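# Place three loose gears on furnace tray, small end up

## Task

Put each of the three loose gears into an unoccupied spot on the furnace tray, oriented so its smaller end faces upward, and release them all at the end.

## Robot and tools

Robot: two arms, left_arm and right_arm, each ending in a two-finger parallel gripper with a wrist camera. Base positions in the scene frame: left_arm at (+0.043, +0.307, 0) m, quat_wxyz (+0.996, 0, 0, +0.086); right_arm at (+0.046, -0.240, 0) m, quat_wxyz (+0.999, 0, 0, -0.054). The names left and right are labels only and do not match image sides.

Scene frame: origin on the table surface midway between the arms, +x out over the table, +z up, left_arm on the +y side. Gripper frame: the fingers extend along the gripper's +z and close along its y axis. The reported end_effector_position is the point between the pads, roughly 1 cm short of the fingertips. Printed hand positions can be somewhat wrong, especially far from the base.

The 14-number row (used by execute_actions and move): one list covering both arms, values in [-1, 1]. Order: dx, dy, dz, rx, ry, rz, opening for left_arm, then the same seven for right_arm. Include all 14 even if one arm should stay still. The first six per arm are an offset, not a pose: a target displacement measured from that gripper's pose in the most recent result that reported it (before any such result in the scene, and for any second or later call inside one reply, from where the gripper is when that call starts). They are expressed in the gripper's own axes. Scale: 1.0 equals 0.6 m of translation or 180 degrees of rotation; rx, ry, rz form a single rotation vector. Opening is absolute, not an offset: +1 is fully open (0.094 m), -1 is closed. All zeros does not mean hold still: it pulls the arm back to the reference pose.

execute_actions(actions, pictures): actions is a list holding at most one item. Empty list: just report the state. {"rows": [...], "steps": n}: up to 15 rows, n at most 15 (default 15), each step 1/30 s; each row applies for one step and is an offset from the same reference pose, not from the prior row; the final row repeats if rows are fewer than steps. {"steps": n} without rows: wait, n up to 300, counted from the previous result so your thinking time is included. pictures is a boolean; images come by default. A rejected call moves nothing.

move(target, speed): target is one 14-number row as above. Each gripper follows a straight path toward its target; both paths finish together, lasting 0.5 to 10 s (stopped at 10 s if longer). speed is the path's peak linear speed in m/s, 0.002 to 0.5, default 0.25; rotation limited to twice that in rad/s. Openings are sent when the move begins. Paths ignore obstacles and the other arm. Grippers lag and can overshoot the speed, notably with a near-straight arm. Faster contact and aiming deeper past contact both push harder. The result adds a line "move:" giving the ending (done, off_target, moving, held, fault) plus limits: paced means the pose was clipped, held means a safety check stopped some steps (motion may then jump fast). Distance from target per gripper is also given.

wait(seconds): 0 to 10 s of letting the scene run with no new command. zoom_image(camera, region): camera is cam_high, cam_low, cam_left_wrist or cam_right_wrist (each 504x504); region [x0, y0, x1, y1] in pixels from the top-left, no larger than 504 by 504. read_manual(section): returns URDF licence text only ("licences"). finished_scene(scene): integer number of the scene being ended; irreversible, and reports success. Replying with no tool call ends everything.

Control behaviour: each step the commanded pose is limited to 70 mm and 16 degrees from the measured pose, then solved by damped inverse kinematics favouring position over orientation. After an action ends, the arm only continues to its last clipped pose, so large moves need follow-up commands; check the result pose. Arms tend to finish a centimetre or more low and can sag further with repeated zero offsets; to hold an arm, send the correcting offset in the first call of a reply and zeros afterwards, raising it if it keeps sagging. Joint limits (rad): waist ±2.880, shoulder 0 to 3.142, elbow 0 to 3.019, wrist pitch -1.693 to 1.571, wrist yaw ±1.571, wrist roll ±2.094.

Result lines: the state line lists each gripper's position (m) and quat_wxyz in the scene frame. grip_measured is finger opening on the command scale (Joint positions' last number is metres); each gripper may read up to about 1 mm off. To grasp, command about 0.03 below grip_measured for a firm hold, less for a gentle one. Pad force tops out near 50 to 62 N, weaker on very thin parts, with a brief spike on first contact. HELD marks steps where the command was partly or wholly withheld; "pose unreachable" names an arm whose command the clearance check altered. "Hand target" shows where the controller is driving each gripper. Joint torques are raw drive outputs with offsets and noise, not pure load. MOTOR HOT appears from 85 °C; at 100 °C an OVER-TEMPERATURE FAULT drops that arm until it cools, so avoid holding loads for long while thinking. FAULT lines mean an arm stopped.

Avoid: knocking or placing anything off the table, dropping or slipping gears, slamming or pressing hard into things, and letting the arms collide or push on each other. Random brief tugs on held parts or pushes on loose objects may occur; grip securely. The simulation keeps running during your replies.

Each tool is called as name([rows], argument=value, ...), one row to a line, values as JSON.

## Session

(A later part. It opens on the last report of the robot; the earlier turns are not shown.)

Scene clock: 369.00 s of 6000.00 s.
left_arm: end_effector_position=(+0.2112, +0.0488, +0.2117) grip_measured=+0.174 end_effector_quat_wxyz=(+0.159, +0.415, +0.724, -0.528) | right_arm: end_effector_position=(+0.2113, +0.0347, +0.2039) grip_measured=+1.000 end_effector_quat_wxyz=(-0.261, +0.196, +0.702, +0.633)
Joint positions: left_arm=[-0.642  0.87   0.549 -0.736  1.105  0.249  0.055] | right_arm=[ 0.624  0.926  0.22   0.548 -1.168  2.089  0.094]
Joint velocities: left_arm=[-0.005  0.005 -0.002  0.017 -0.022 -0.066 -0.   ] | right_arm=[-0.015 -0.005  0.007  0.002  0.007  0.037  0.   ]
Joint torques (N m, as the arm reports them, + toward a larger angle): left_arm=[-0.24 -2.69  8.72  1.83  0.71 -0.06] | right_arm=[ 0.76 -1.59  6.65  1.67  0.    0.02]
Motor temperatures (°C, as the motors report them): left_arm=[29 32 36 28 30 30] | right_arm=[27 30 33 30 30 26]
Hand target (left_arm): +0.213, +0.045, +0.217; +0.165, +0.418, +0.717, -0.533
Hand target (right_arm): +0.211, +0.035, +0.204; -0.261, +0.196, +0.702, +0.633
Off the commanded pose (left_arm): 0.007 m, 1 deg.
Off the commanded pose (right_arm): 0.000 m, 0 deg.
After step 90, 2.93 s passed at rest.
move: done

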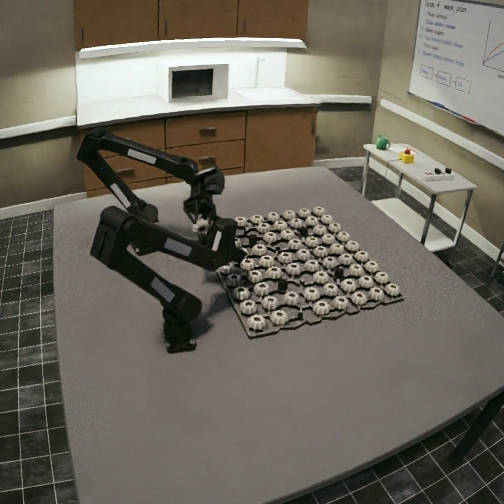

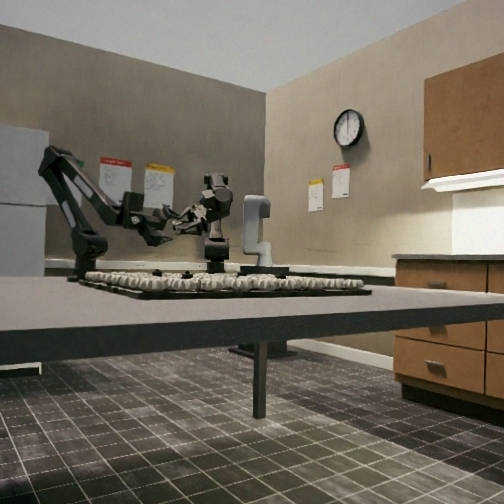

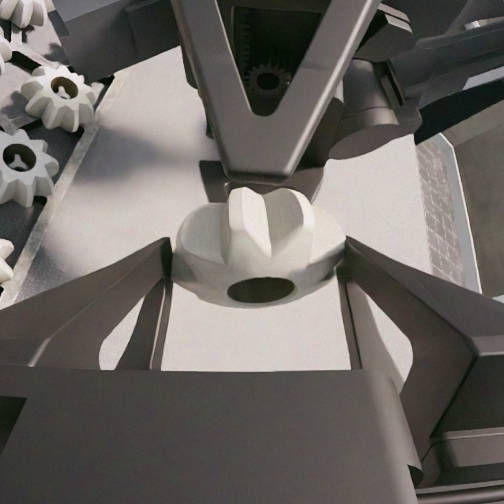

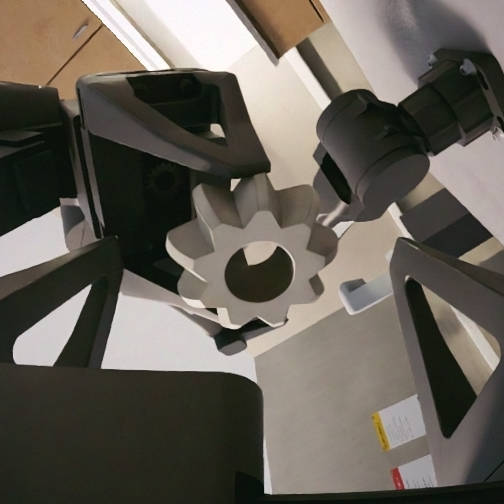

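execute_actions([
  {"rows": [[-0.011,-0.006,0.007,0,0,0,0.05, 0,0,0,0,0,0,1],[-0.011,-0.006,0.007,0,0,0,0.05, 0,0,0,0,0,0,1],[-0.011,-0.006,0.007,0,0,0,0.05, 0,0,0,0,0,0,1],[-0.011,-0.006,0.007,0,0,0,0.05, 0,0,0,0,0,0,1],[-0.011,-0.006,0.007,0,0,0,0.05, 0,0,0,0,0,0,1],[-0.011,-0.006,0.007,0,0,0,0.05, 0,0,0,0,0,0,1],[-0.011,-0.006,0.007,0,0,0,0.05, 0,0,0,0,0,0,1],[-0.011,-0.006,0.007,0,0,0,0.05, 0,0,0,0,0,0,0.05]], "steps": 15},
])

Scene clock: 374.73 s of 6000.00 s.
left_arm: end_effector_position=(+0.2097, +0.0459, +0.2095) grip_measured=+0.161 end_effector_quat_wxyz=(+0.152, +0.410, +0.731, -0.524) | right_arm: end_effector_position=(+0.2104, +0.0344, +0.2031) grip_measured=+0.179 end_effector_quat_wxyz=(-0.262, +0.197, +0.702, +0.633)
Joint positions: left_arm=[-0.66   0.87   0.549 -0.727  1.084  0.215  0.055] | right_arm=[ 0.624  0.926  0.219  0.548 -1.17   2.089  0.055]
Joint velocities: left_arm=[-0.024 -0.005  0.017 -0.012 -0.051 -0.022 -0.   ] | right_arm=[-0.005  0.005 -0.007  0.002  0.007  0.007  0.   ]
Joint torques (N m, as the arm reports them, + toward a larger angle): left_arm=[-0.01 -2.71  8.79  1.65  0.77 -0.07] | right_arm=[ 0.82 -2.11  6.78  1.66  0.08  0.02]
Motor temperatures (°C, as the motors report them): left_arm=[29 32 35 28 30 30] | right_arm=[27 30 33 30 29 26]
Hand target (left_arm): +0.211, +0.042, +0.217; +0.159, +0.415, +0.724, -0.528
Hand target (right_arm): +0.211, +0.035, +0.204; -0.261, +0.196, +0.702, +0.634
Off the commanded pose (left_arm): 0.009 m, 1 deg.
Off the commanded pose (right_arm): 0.001 m, 0 deg.
Steps of this call (steps 1 to 90: nothing new was sent; then 2.23 s passed at rest; steps 91 to 105: all 15 steps of this action). Readings (end_effector_position):
91: left_arm (+0.2117, +0.0487, +0.2109) | right_arm (+0.2113, +0.0347, +0.2039)
92: left_arm (+0.2120, +0.0484, +0.2099) | right_arm (+0.2113, +0.0347, +0.2039)
94: left_arm (+0.2105, +0.0472, +0.2093) | right_arm (+0.2113, +0.0347, +0.2039)
98: left_arm (+0.2092, +0.0463, +0.2093) | right_arm (+0.2113, +0.0347, +0.2039)
105: the state above

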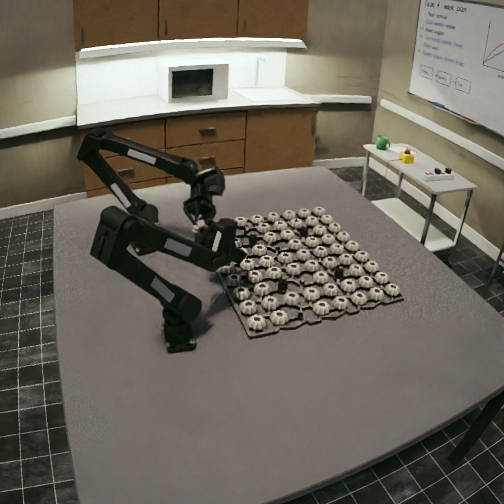

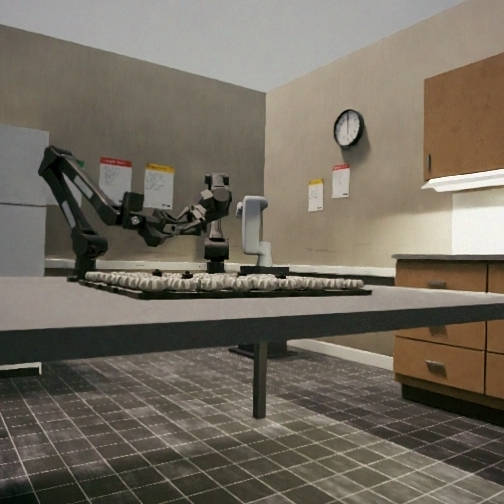

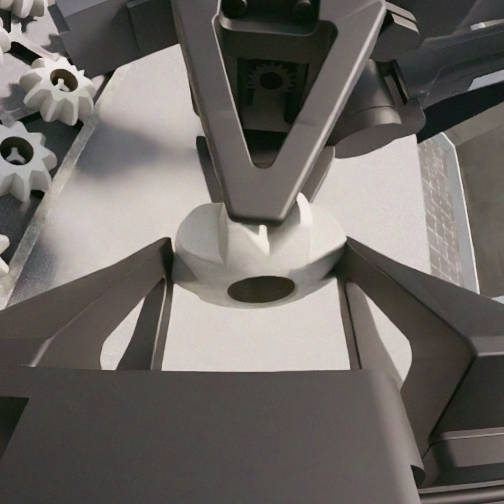

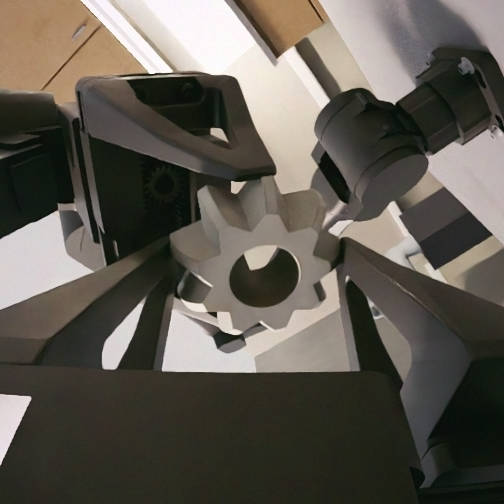

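execute_actions([
  {"rows": [[0,0,0,0,0,0,0.7, 0,0,0,0,0,0,0.05]], "steps": 8},
], pictures=false)

move(target=[0,0,-0.15,0,0,0,0.7, 0,0,0,0,0,0,0.05], speed=0.15)

move(target=[0,0,0,0,0,0,0.7, -0.321,0.199,-0.571,0.448,-0.185,-0.139,0.05], speed=0.2)

Scene clock: 382.90 s of 6000.00 s.
left_arm: end_effector_position=(+0.2098, +0.0460, +0.2094) grip_measured=+0.698 end_effector_quat_wxyz=(+0.152, +0.410, +0.731, -0.524) | right_arm: end_effector_position=(+0.2086, +0.0332, +0.1992) grip_measured=+0.179 end_effector_quat_wxyz=(-0.264, +0.200, +0.702, +0.630)
Joint positions: left_arm=[-0.66   0.87   0.549 -0.727  1.083  0.215  0.08 ] | right_arm=[ 0.624  0.927  0.21   0.548 -1.169  2.089  0.055]
Joint velocities: left_arm=[ 0.005 -0.005 -0.007 -0.007  0.022  0.066 -0.   ] | right_arm=[-0.005  0.015  0.002 -0.002  0.037 -0.022 -0.   ]
Joint torques (N m, as the arm reports them, + toward a larger angle): left_arm=[ 0.41 -2.77  8.24  1.    0.48  0.04] | right_arm=[ 0.72 -1.44  7.21  1.75 -0.06 -0.01]
Motor temperatures (°C, as the motors report them): left_arm=[29 32 35 28 31 30] | right_arm=[27 30 33 30 29 26]
Hand target (left_arm): +0.210, +0.046, +0.210; +0.152, +0.410, +0.731, -0.524
Hand target (right_arm): +0.210, +0.034, +0.203; -0.262, +0.197, +0.702, +0.633
Off the commanded pose (left_arm): 0.000 m, 0 deg.
Off the commanded pose (right_arm): 0.004 m, 1 deg.
Steps of this call (steps 1 to 90: nothing new was sent; then 4.90 s passed at rest; steps 91 to 98: all 8 steps of this action). Readings (end_effector_position):
91: left_arm (+0.2098, +0.0460, +0.2094) | right_arm (+0.2106, +0.0344, +0.2031)
92: left_arm (+0.2098, +0.0460, +0.2094) | right_arm (+0.2104, +0.0342, +0.2025)
94: left_arm (+0.2098, +0.0460, +0.2094) | right_arm (+0.2096, +0.0338, +0.2010)
98: the state above

Scene clock: 384.60 s of 6000.00 s.
left_arm: end_effector_position=(+0.2127, +0.1255, +0.2290) grip_measured=+0.698 end_effector_quat_wxyz=(+0.137, +0.396, +0.737, -0.531) | right_arm: end_effector_position=(+0.2066, +0.0321, +0.1957) grip_measured=+0.179 end_effector_quat_wxyz=(-0.266, +0.203, +0.702, +0.628)
Joint positions: left_arm=[-0.305  0.962  0.668 -1.519  1.147  1.01   0.08 ] | right_arm=[ 0.624  0.927  0.201  0.548 -1.169  2.089  0.055]
Joint velocities: left_arm=[-0.005 -0.005 -0.012 -0.012  0.007  0.022 -0.   ] | right_arm=[-0.005  0.024  0.002 -0.002  0.007 -0.022 -0.   ]
Joint torques (N m, as the arm reports them, + toward a larger angle): left_arm=[ 0.87 -1.89 11.37 -0.61  0.51  0.17] | right_arm=[ 0.88 -1.68  7.01  1.65  0.    0.05]
Motor temperatures (°C, as the motors report them): left_arm=[29 32 36 28 30 30] | right_arm=[27 30 33 30 29 26]
Hand target (left_arm): +0.228, +0.125, +0.247; +0.155, +0.408, +0.732, -0.523
Hand target (right_arm): +0.209, +0.033, +0.199; -0.264, +0.200, +0.702, +0.630
Off the commanded pose (left_arm): 0.023 m, 3 deg.
Off the commanded pose (right_arm): 0.004 m, 0 deg.
move: off_target (left_arm)

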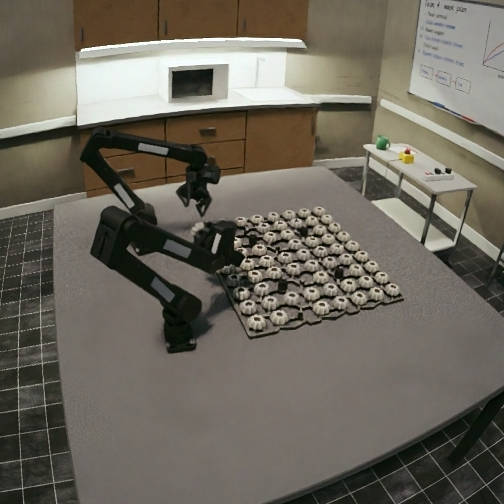

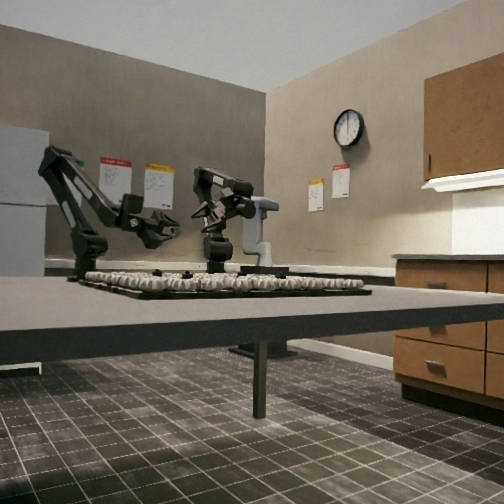

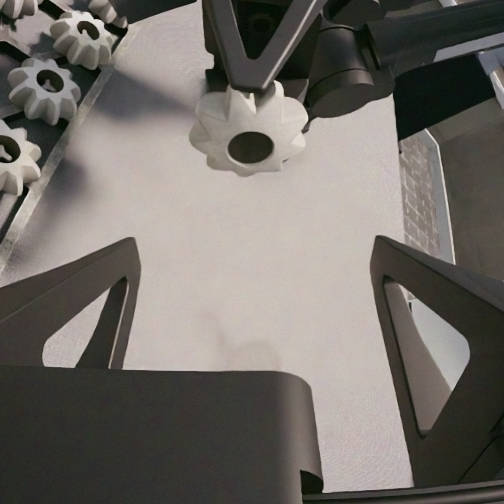

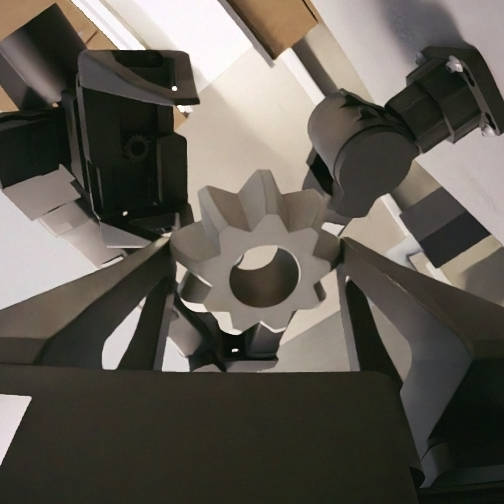

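Scene clock: 388.93 s of 6000.00 s.
left_arm: end_effector_position=(+0.2127, +0.1255, +0.2290) grip_measured=+0.698 end_effector_quat_wxyz=(+0.137, +0.396, +0.737, -0.531) | right_arm: end_effector_position=(+0.4404, -0.2765, +0.1594) grip_measured=+0.179 end_effector_quat_wxyz=(-0.052, +0.012, +0.999, +0.006)
Joint positions: left_arm=[-0.305  0.962  0.668 -1.519  1.147  1.01   0.08 ] | right_arm=[ 0.016  1.482  1.19  -1.384 -0.003 -0.068  0.055]
Joint velocities: left_arm=[ 0.015  0.005 -0.002 -0.007 -0.11  -0.022 -0.   ] | right_arm=[-0.005 -0.015  0.007 -0.002  0.022 -0.037  0.   ]
Joint torques (N m, as the arm reports them, + toward a larger angle): left_arm=[ 0.41 -2.75  7.4  -0.11  0.57  0.04] | right_arm=[ 0.16 -9.47 12.02  0.74  0.19 -0.04]
Motor temperatures (°C, as the motors report them): left_arm=[29 32 35 28 30 30] | right_arm=[27 30 33 30 29 26]
Hand target (left_arm): +0.213, +0.126, +0.229; +0.137, +0.396, +0.737, -0.531
Hand target (right_arm): +0.469, -0.283, +0.189; -0.005, +0.009, +1.000, +0.001
Off the commanded pose (left_arm): 0.000 m, 0 deg.
Off the commanded pose (right_arm): 0.044 m, 5 deg.
move: off_target (right_arm)

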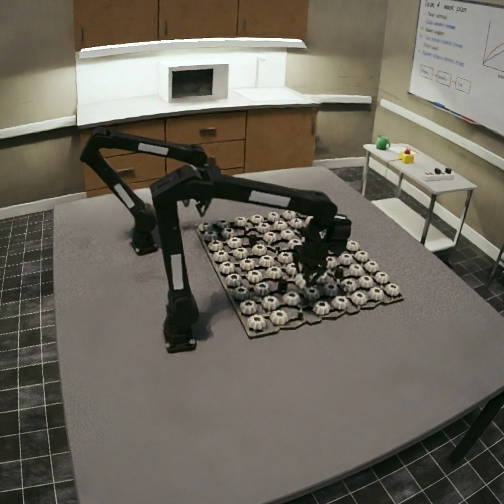

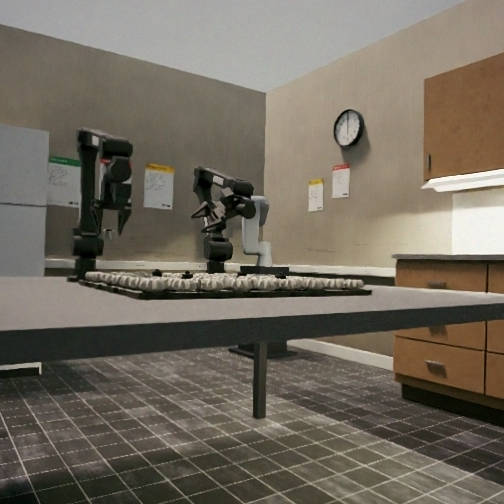

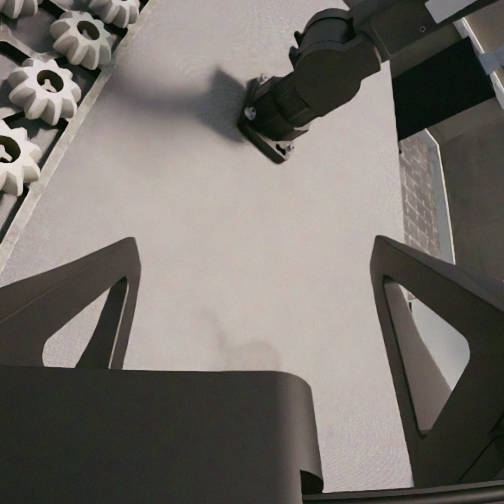

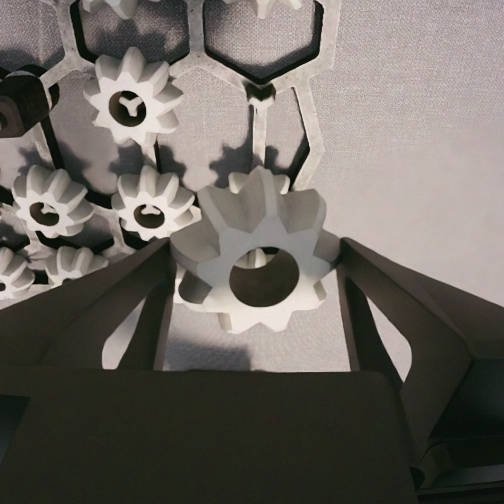

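move(target=[0,0,0,0,0,0,0.7, -0.025,-0.008,0.097,0,-0.033,0,0.05], speed=0.1)

Scene clock: 396.67 s of 6000.00 s.
left_arm: end_effector_position=(+0.2127, +0.1255, +0.2290) grip_measured=+0.698 end_effector_quat_wxyz=(+0.137, +0.396, +0.737, -0.531) | right_arm: end_effector_position=(+0.4416, -0.2775, +0.0949) grip_measured=+0.179 end_effector_quat_wxyz=(-0.015, +0.013, +1.000, +0.005)
Joint positions: left_arm=[-0.305  0.962  0.668 -1.519  1.147  1.01   0.08 ] | right_arm=[ 0.011  1.503  1.035 -1.134 -0.008 -0.072  0.055]
Joint velocities: left_arm=[0.015 0.005 0.002 0.007 0.051 0.037 0.   ] | right_arm=[ 0.005 -0.005  0.007 -0.002 -0.007  0.037 -0.   ]
Joint torques (N m, as the arm reports them, + toward a larger angle): left_arm=[ 0.42 -2.76  7.4  -0.11  0.56  0.04] | right_arm=[-0.16 -9.59  7.03  1.07  0.   -0.06]
Motor temperatures (°C, as the motors report them): left_arm=[29 32 35 28 30 30] | right_arm=[27 30 35 30 29 26]
Hand target (left_arm): +0.213, +0.126, +0.229; +0.137, +0.396, +0.737, -0.531
Hand target (right_arm): +0.448, -0.282, +0.101; -0.000, +0.012, +1.000, +0.005
Off the commanded pose (left_arm): 0.000 m, 0 deg.
Off the commanded pose (right_arm): 0.010 m, 2 deg.
After step 90, 3.77 s passed at rest.
move: done

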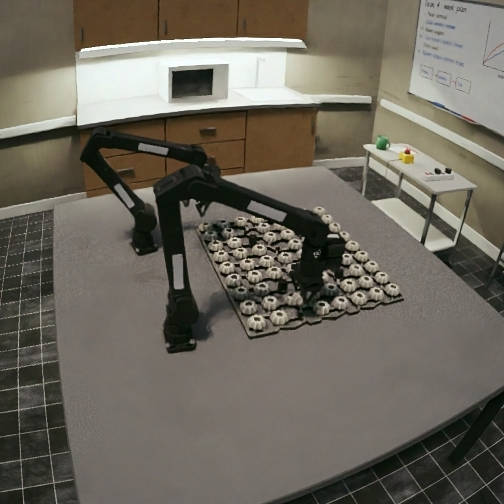

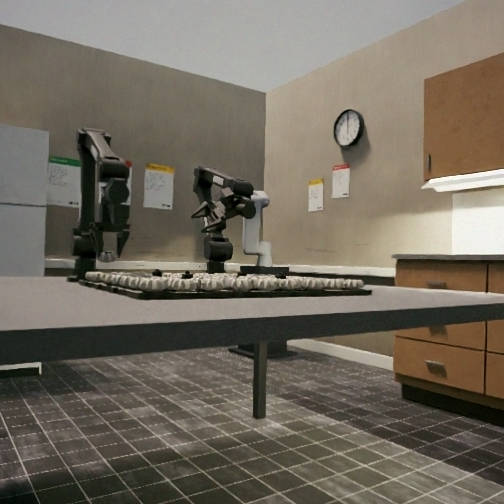

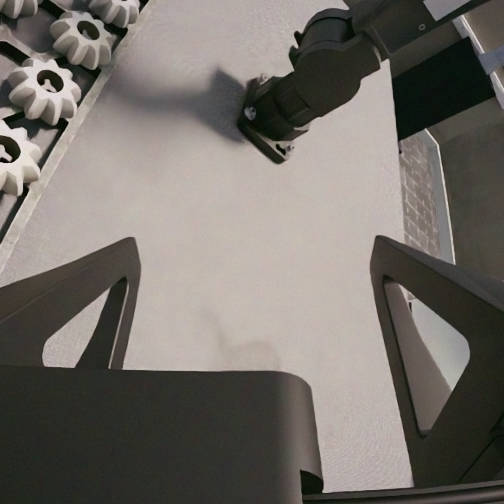

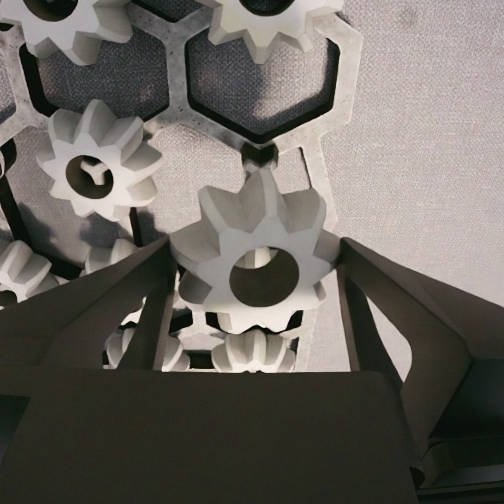

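move(target=[0,0,0,0,0,0,0.7, -0.017,-0.004,0.066,0,0,0,0.05], speed=0.06)

Scene clock: 400.60 s of 6000.00 s.
left_arm: end_effector_position=(+0.2127, +0.1255, +0.2290) grip_measured=+0.698 end_effector_quat_wxyz=(+0.137, +0.396, +0.737, -0.531) | right_arm: end_effector_position=(+0.4462, -0.2782, +0.0538) grip_measured=+0.179 end_effector_quat_wxyz=(-0.024, +0.012, +1.000, +0.005)
Joint positions: left_arm=[-0.305  0.962  0.668 -1.519  1.147  1.01   0.08 ] | right_arm=[ 0.011  1.582  1.003 -1.039 -0.006 -0.072  0.055]
Joint velocities: left_arm=[-0.015 -0.015 -0.002  0.012 -0.022  0.022  0.   ] | right_arm=[-0.015 -0.005 -0.007  0.002  0.037 -0.066  0.   ]
Joint torques (N m, as the arm reports them, + toward a larger angle): left_arm=[ 0.39 -2.78  7.4  -0.12  0.56  0.04] | right_arm=[  0.06 -10.24   6.23   1.01   0.02   0.05]
Motor temperatures (°C, as the motors report them): left_arm=[29 32 34 28 30 30] | right_arm=[27 30 34 30 29 26]
Hand target (left_arm): +0.213, +0.126, +0.229; +0.137, +0.396, +0.737, -0.531
Hand target (right_arm): +0.450, -0.280, +0.055; -0.015, +0.012, +1.000, +0.005
Off the commanded pose (left_arm): 0.000 m, 0 deg.
Off the commanded pose (right_arm): 0.005 m, 1 deg.
move: done

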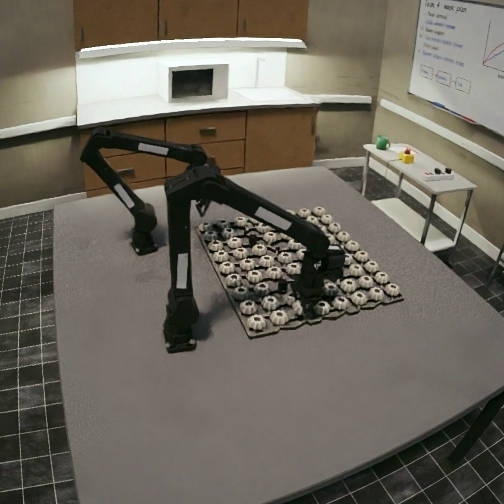

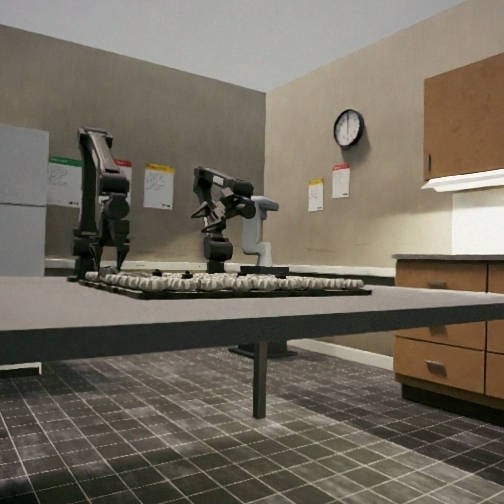

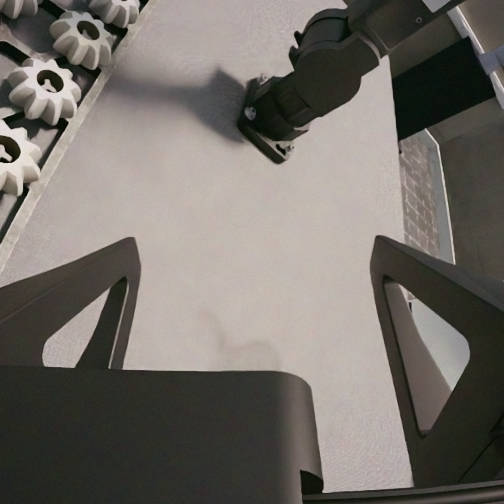

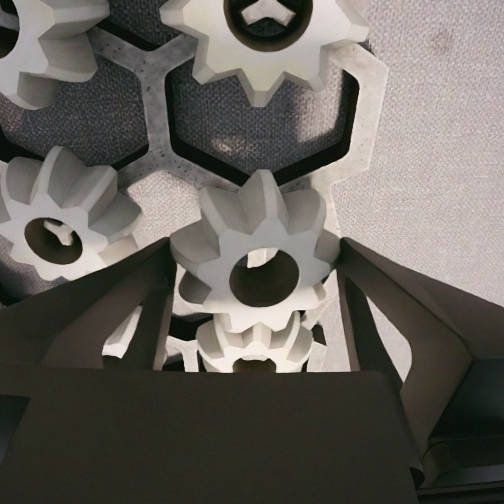

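move(target=[0,0,0,0,0,0,0.7, -0.003,0,0.03,0,0,0,0.05], speed=0.04)

Scene clock: 402.97 s of 6000.00 s.
left_arm: end_effector_position=(+0.2127, +0.1255, +0.2290) grip_measured=+0.698 end_effector_quat_wxyz=(+0.137, +0.396, +0.737, -0.531) | right_arm: end_effector_position=(+0.4472, -0.2793, +0.0370) grip_measured=+0.179 end_effector_quat_wxyz=(-0.025, +0.012, +1.000, +0.003)
Joint positions: left_arm=[-0.305  0.962  0.668 -1.519  1.147  1.01   0.08 ] | right_arm=[ 0.011  1.613  0.988 -0.996 -0.001 -0.072  0.055]
Joint velocities: left_arm=[-0.015  0.005  0.002 -0.002 -0.007  0.022 -0.   ] | right_arm=[-0.024 -0.024  0.012  0.007 -0.037 -0.022  0.   ]
Joint torques (N m, as the arm reports them, + toward a larger angle): left_arm=[ 0.41 -2.79  7.39 -0.11  0.56  0.04] | right_arm=[  0.01 -10.14   5.63   0.79  -0.13   0.12]
Motor temperatures (°C, as the motors report them): left_arm=[29 32 34 28 30 30] | right_arm=[27 30 34 30 29 26]
Hand target (left_arm): +0.213, +0.126, +0.229; +0.137, +0.396, +0.737, -0.531
Hand target (right_arm): +0.447, -0.278, +0.036; -0.024, +0.012, +1.000, +0.005
Off the commanded pose (left_arm): 0.000 m, 0 deg.
Off the commanded pose (right_arm): 0.002 m, 0 deg.
move: done

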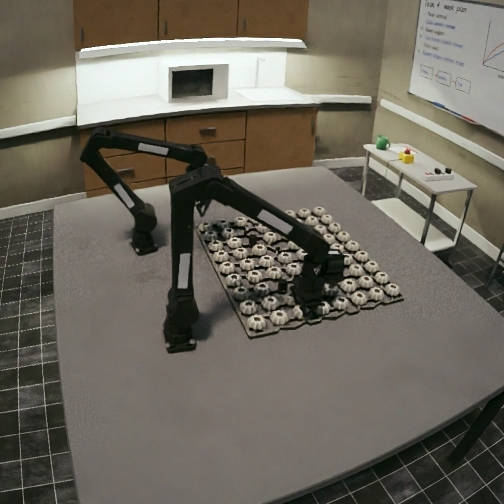

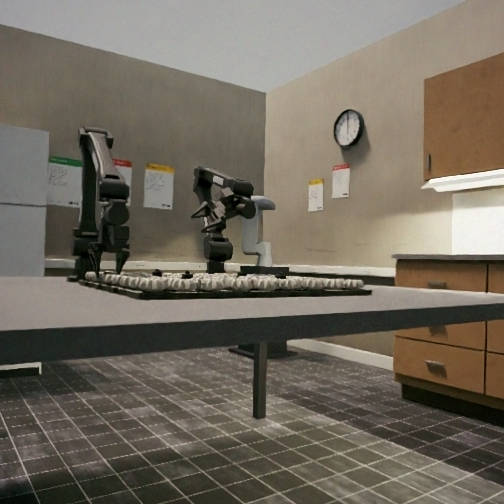

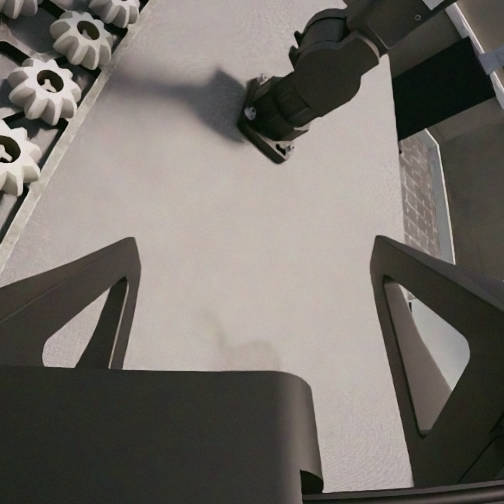

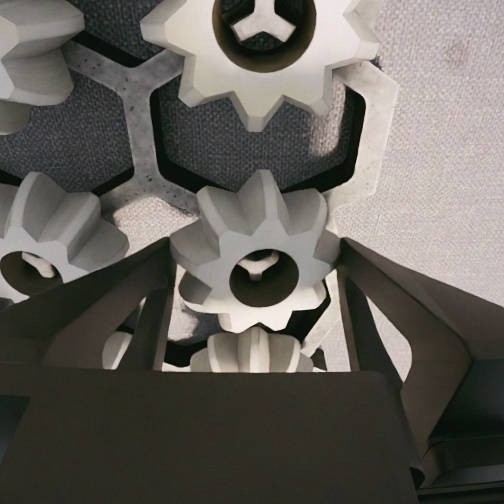

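execute_actions([
  {"rows": [[0,0,0,0,0,0,0.7, 0,0,0,0,0,0,0.45]], "steps": 10},
], pictures=false)

move(target=[0,0,0,0,0,0,0.7, 0,0,-0.2,0,0,0,0.45], speed=0.15)

Scene clock: 405.30 s of 6000.00 s.
left_arm: end_effector_position=(+0.2127, +0.1255, +0.2290) grip_measured=+0.698 end_effector_quat_wxyz=(+0.137, +0.396, +0.737, -0.531) | right_arm: end_effector_position=(+0.4472, -0.2794, +0.0370) grip_measured=+0.449 end_effector_quat_wxyz=(-0.025, +0.012, +1.000, +0.002)
Joint positions: left_arm=[-0.305  0.962  0.668 -1.519  1.147  1.01   0.08 ] | right_arm=[ 0.011  1.613  0.988 -0.996 -0.    -0.072  0.068]
Joint velocities: left_arm=[-0.015 -0.015  0.012 -0.007  0.037 -0.007  0.001] | right_arm=[ 0.015 -0.005  0.017  0.007 -0.037 -0.007 -0.001]
Joint torques (N m, as the arm reports them, + toward a larger angle): left_arm=[ 0.42 -2.83  7.4  -0.11  0.56  0.04] | right_arm=[ 0.72 -9.5   5.84  0.51  0.07  0.08]
Motor temperatures (°C, as the motors report them): left_arm=[29 32 34 28 30 30] | right_arm=[27 30 34 30 29 26]
Hand target (left_arm): +0.213, +0.126, +0.229; +0.137, +0.396, +0.737, -0.531
Hand target (right_arm): +0.447, -0.279, +0.037; -0.025, +0.012, +1.000, +0.003
Off the commanded pose (left_arm): 0.000 m, 0 deg.
Off the commanded pose (right_arm): 0.000 m, 0 deg.
Steps of this call (steps 1 to 60: nothing new was sent; steps 61 to 70: all 10 steps of this action). Readings (end_effector_position):
61: left_arm (+0.2127, +0.1255, +0.2290) | right_arm (+0.4472, -0.2794, +0.0370)
62: left_arm (+0.2127, +0.1255, +0.2290) | right_arm (+0.4472, -0.2794, +0.0370)
64: left_arm (+0.2127, +0.1255, +0.2290) | right_arm (+0.4472, -0.2794, +0.0370)
68: left_arm (+0.2127, +0.1255, +0.2290) | right_arm (+0.4472, -0.2794, +0.0370)
70: the state above

Scene clock: 406.70 s of 6000.00 s.
left_arm: end_effector_position=(+0.2127, +0.1255, +0.2290) grip_measured=+0.698 end_effector_quat_wxyz=(+0.137, +0.396, +0.737, -0.531) | right_arm: end_effector_position=(+0.4367, -0.2784, +0.1327) grip_measured=+0.449 end_effector_quat_wxyz=(-0.052, +0.012, +0.999, +0.005)
Joint positions: left_arm=[-0.305  0.962  0.668 -1.519  1.147  1.01   0.08 ] | right_arm=[ 0.011  1.495  1.131 -1.311 -0.    -0.072  0.068]
Joint velocities: left_arm=[-0.005 -0.015 -0.012  0.002 -0.022  0.022 -0.   ] | right_arm=[-0.005 -0.005  0.012 -0.002 -0.066  0.007 -0.   ]
Joint torques (N m, as the arm reports them, + toward a larger angle): left_arm=[ 0.44 -2.8   7.4  -0.11  0.56  0.05] | right_arm=[ 1.07 -9.82 10.4  -0.05  0.11  0.15]
Motor temperatures (°C, as the motors report them): left_arm=[29 32 34 28 30 30] | right_arm=[27 30 34 30 29 26]
Hand target (left_arm): +0.213, +0.126, +0.229; +0.137, +0.396, +0.737, -0.531
Hand target (right_arm): +0.454, -0.278, +0.156; -0.025, +0.012, +1.000, +0.002
Off the commanded pose (left_arm): 0.000 m, 0 deg.
Off the commanded pose (right_arm): 0.029 m, 3 deg.
move: off_target (right_arm)

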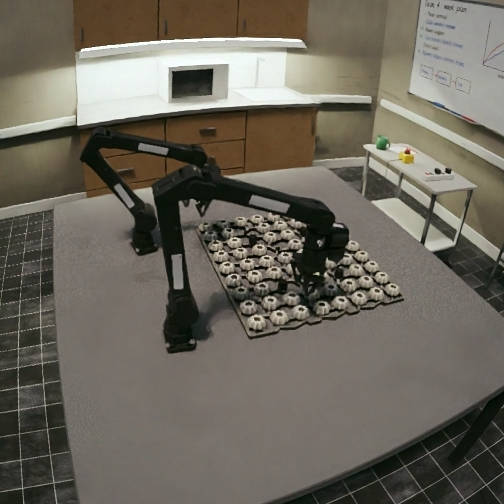

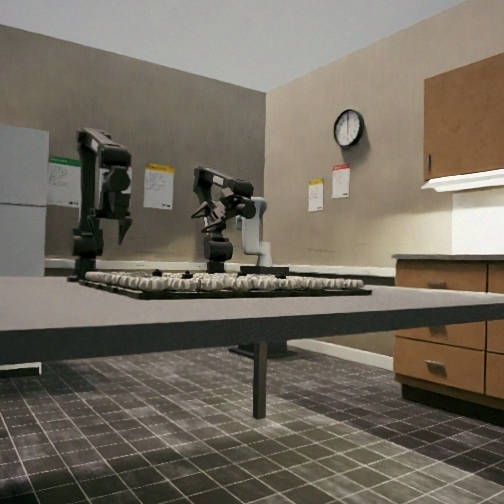

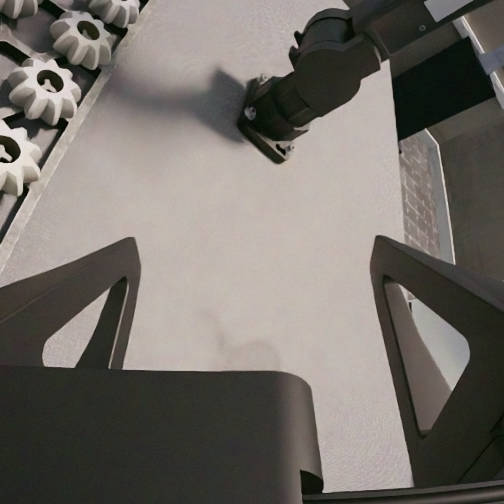

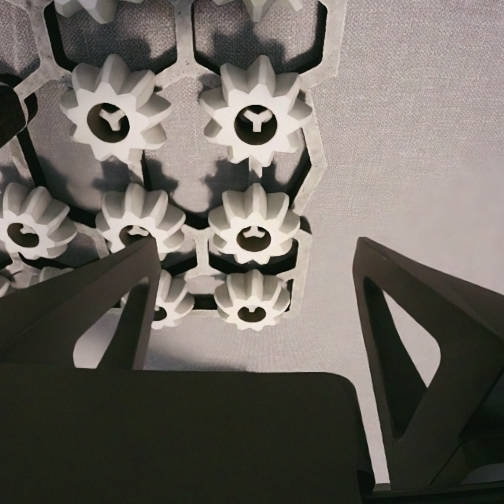

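All three are seated small end up.

finished_scene(scene=1)

The scene is finished: the task was done.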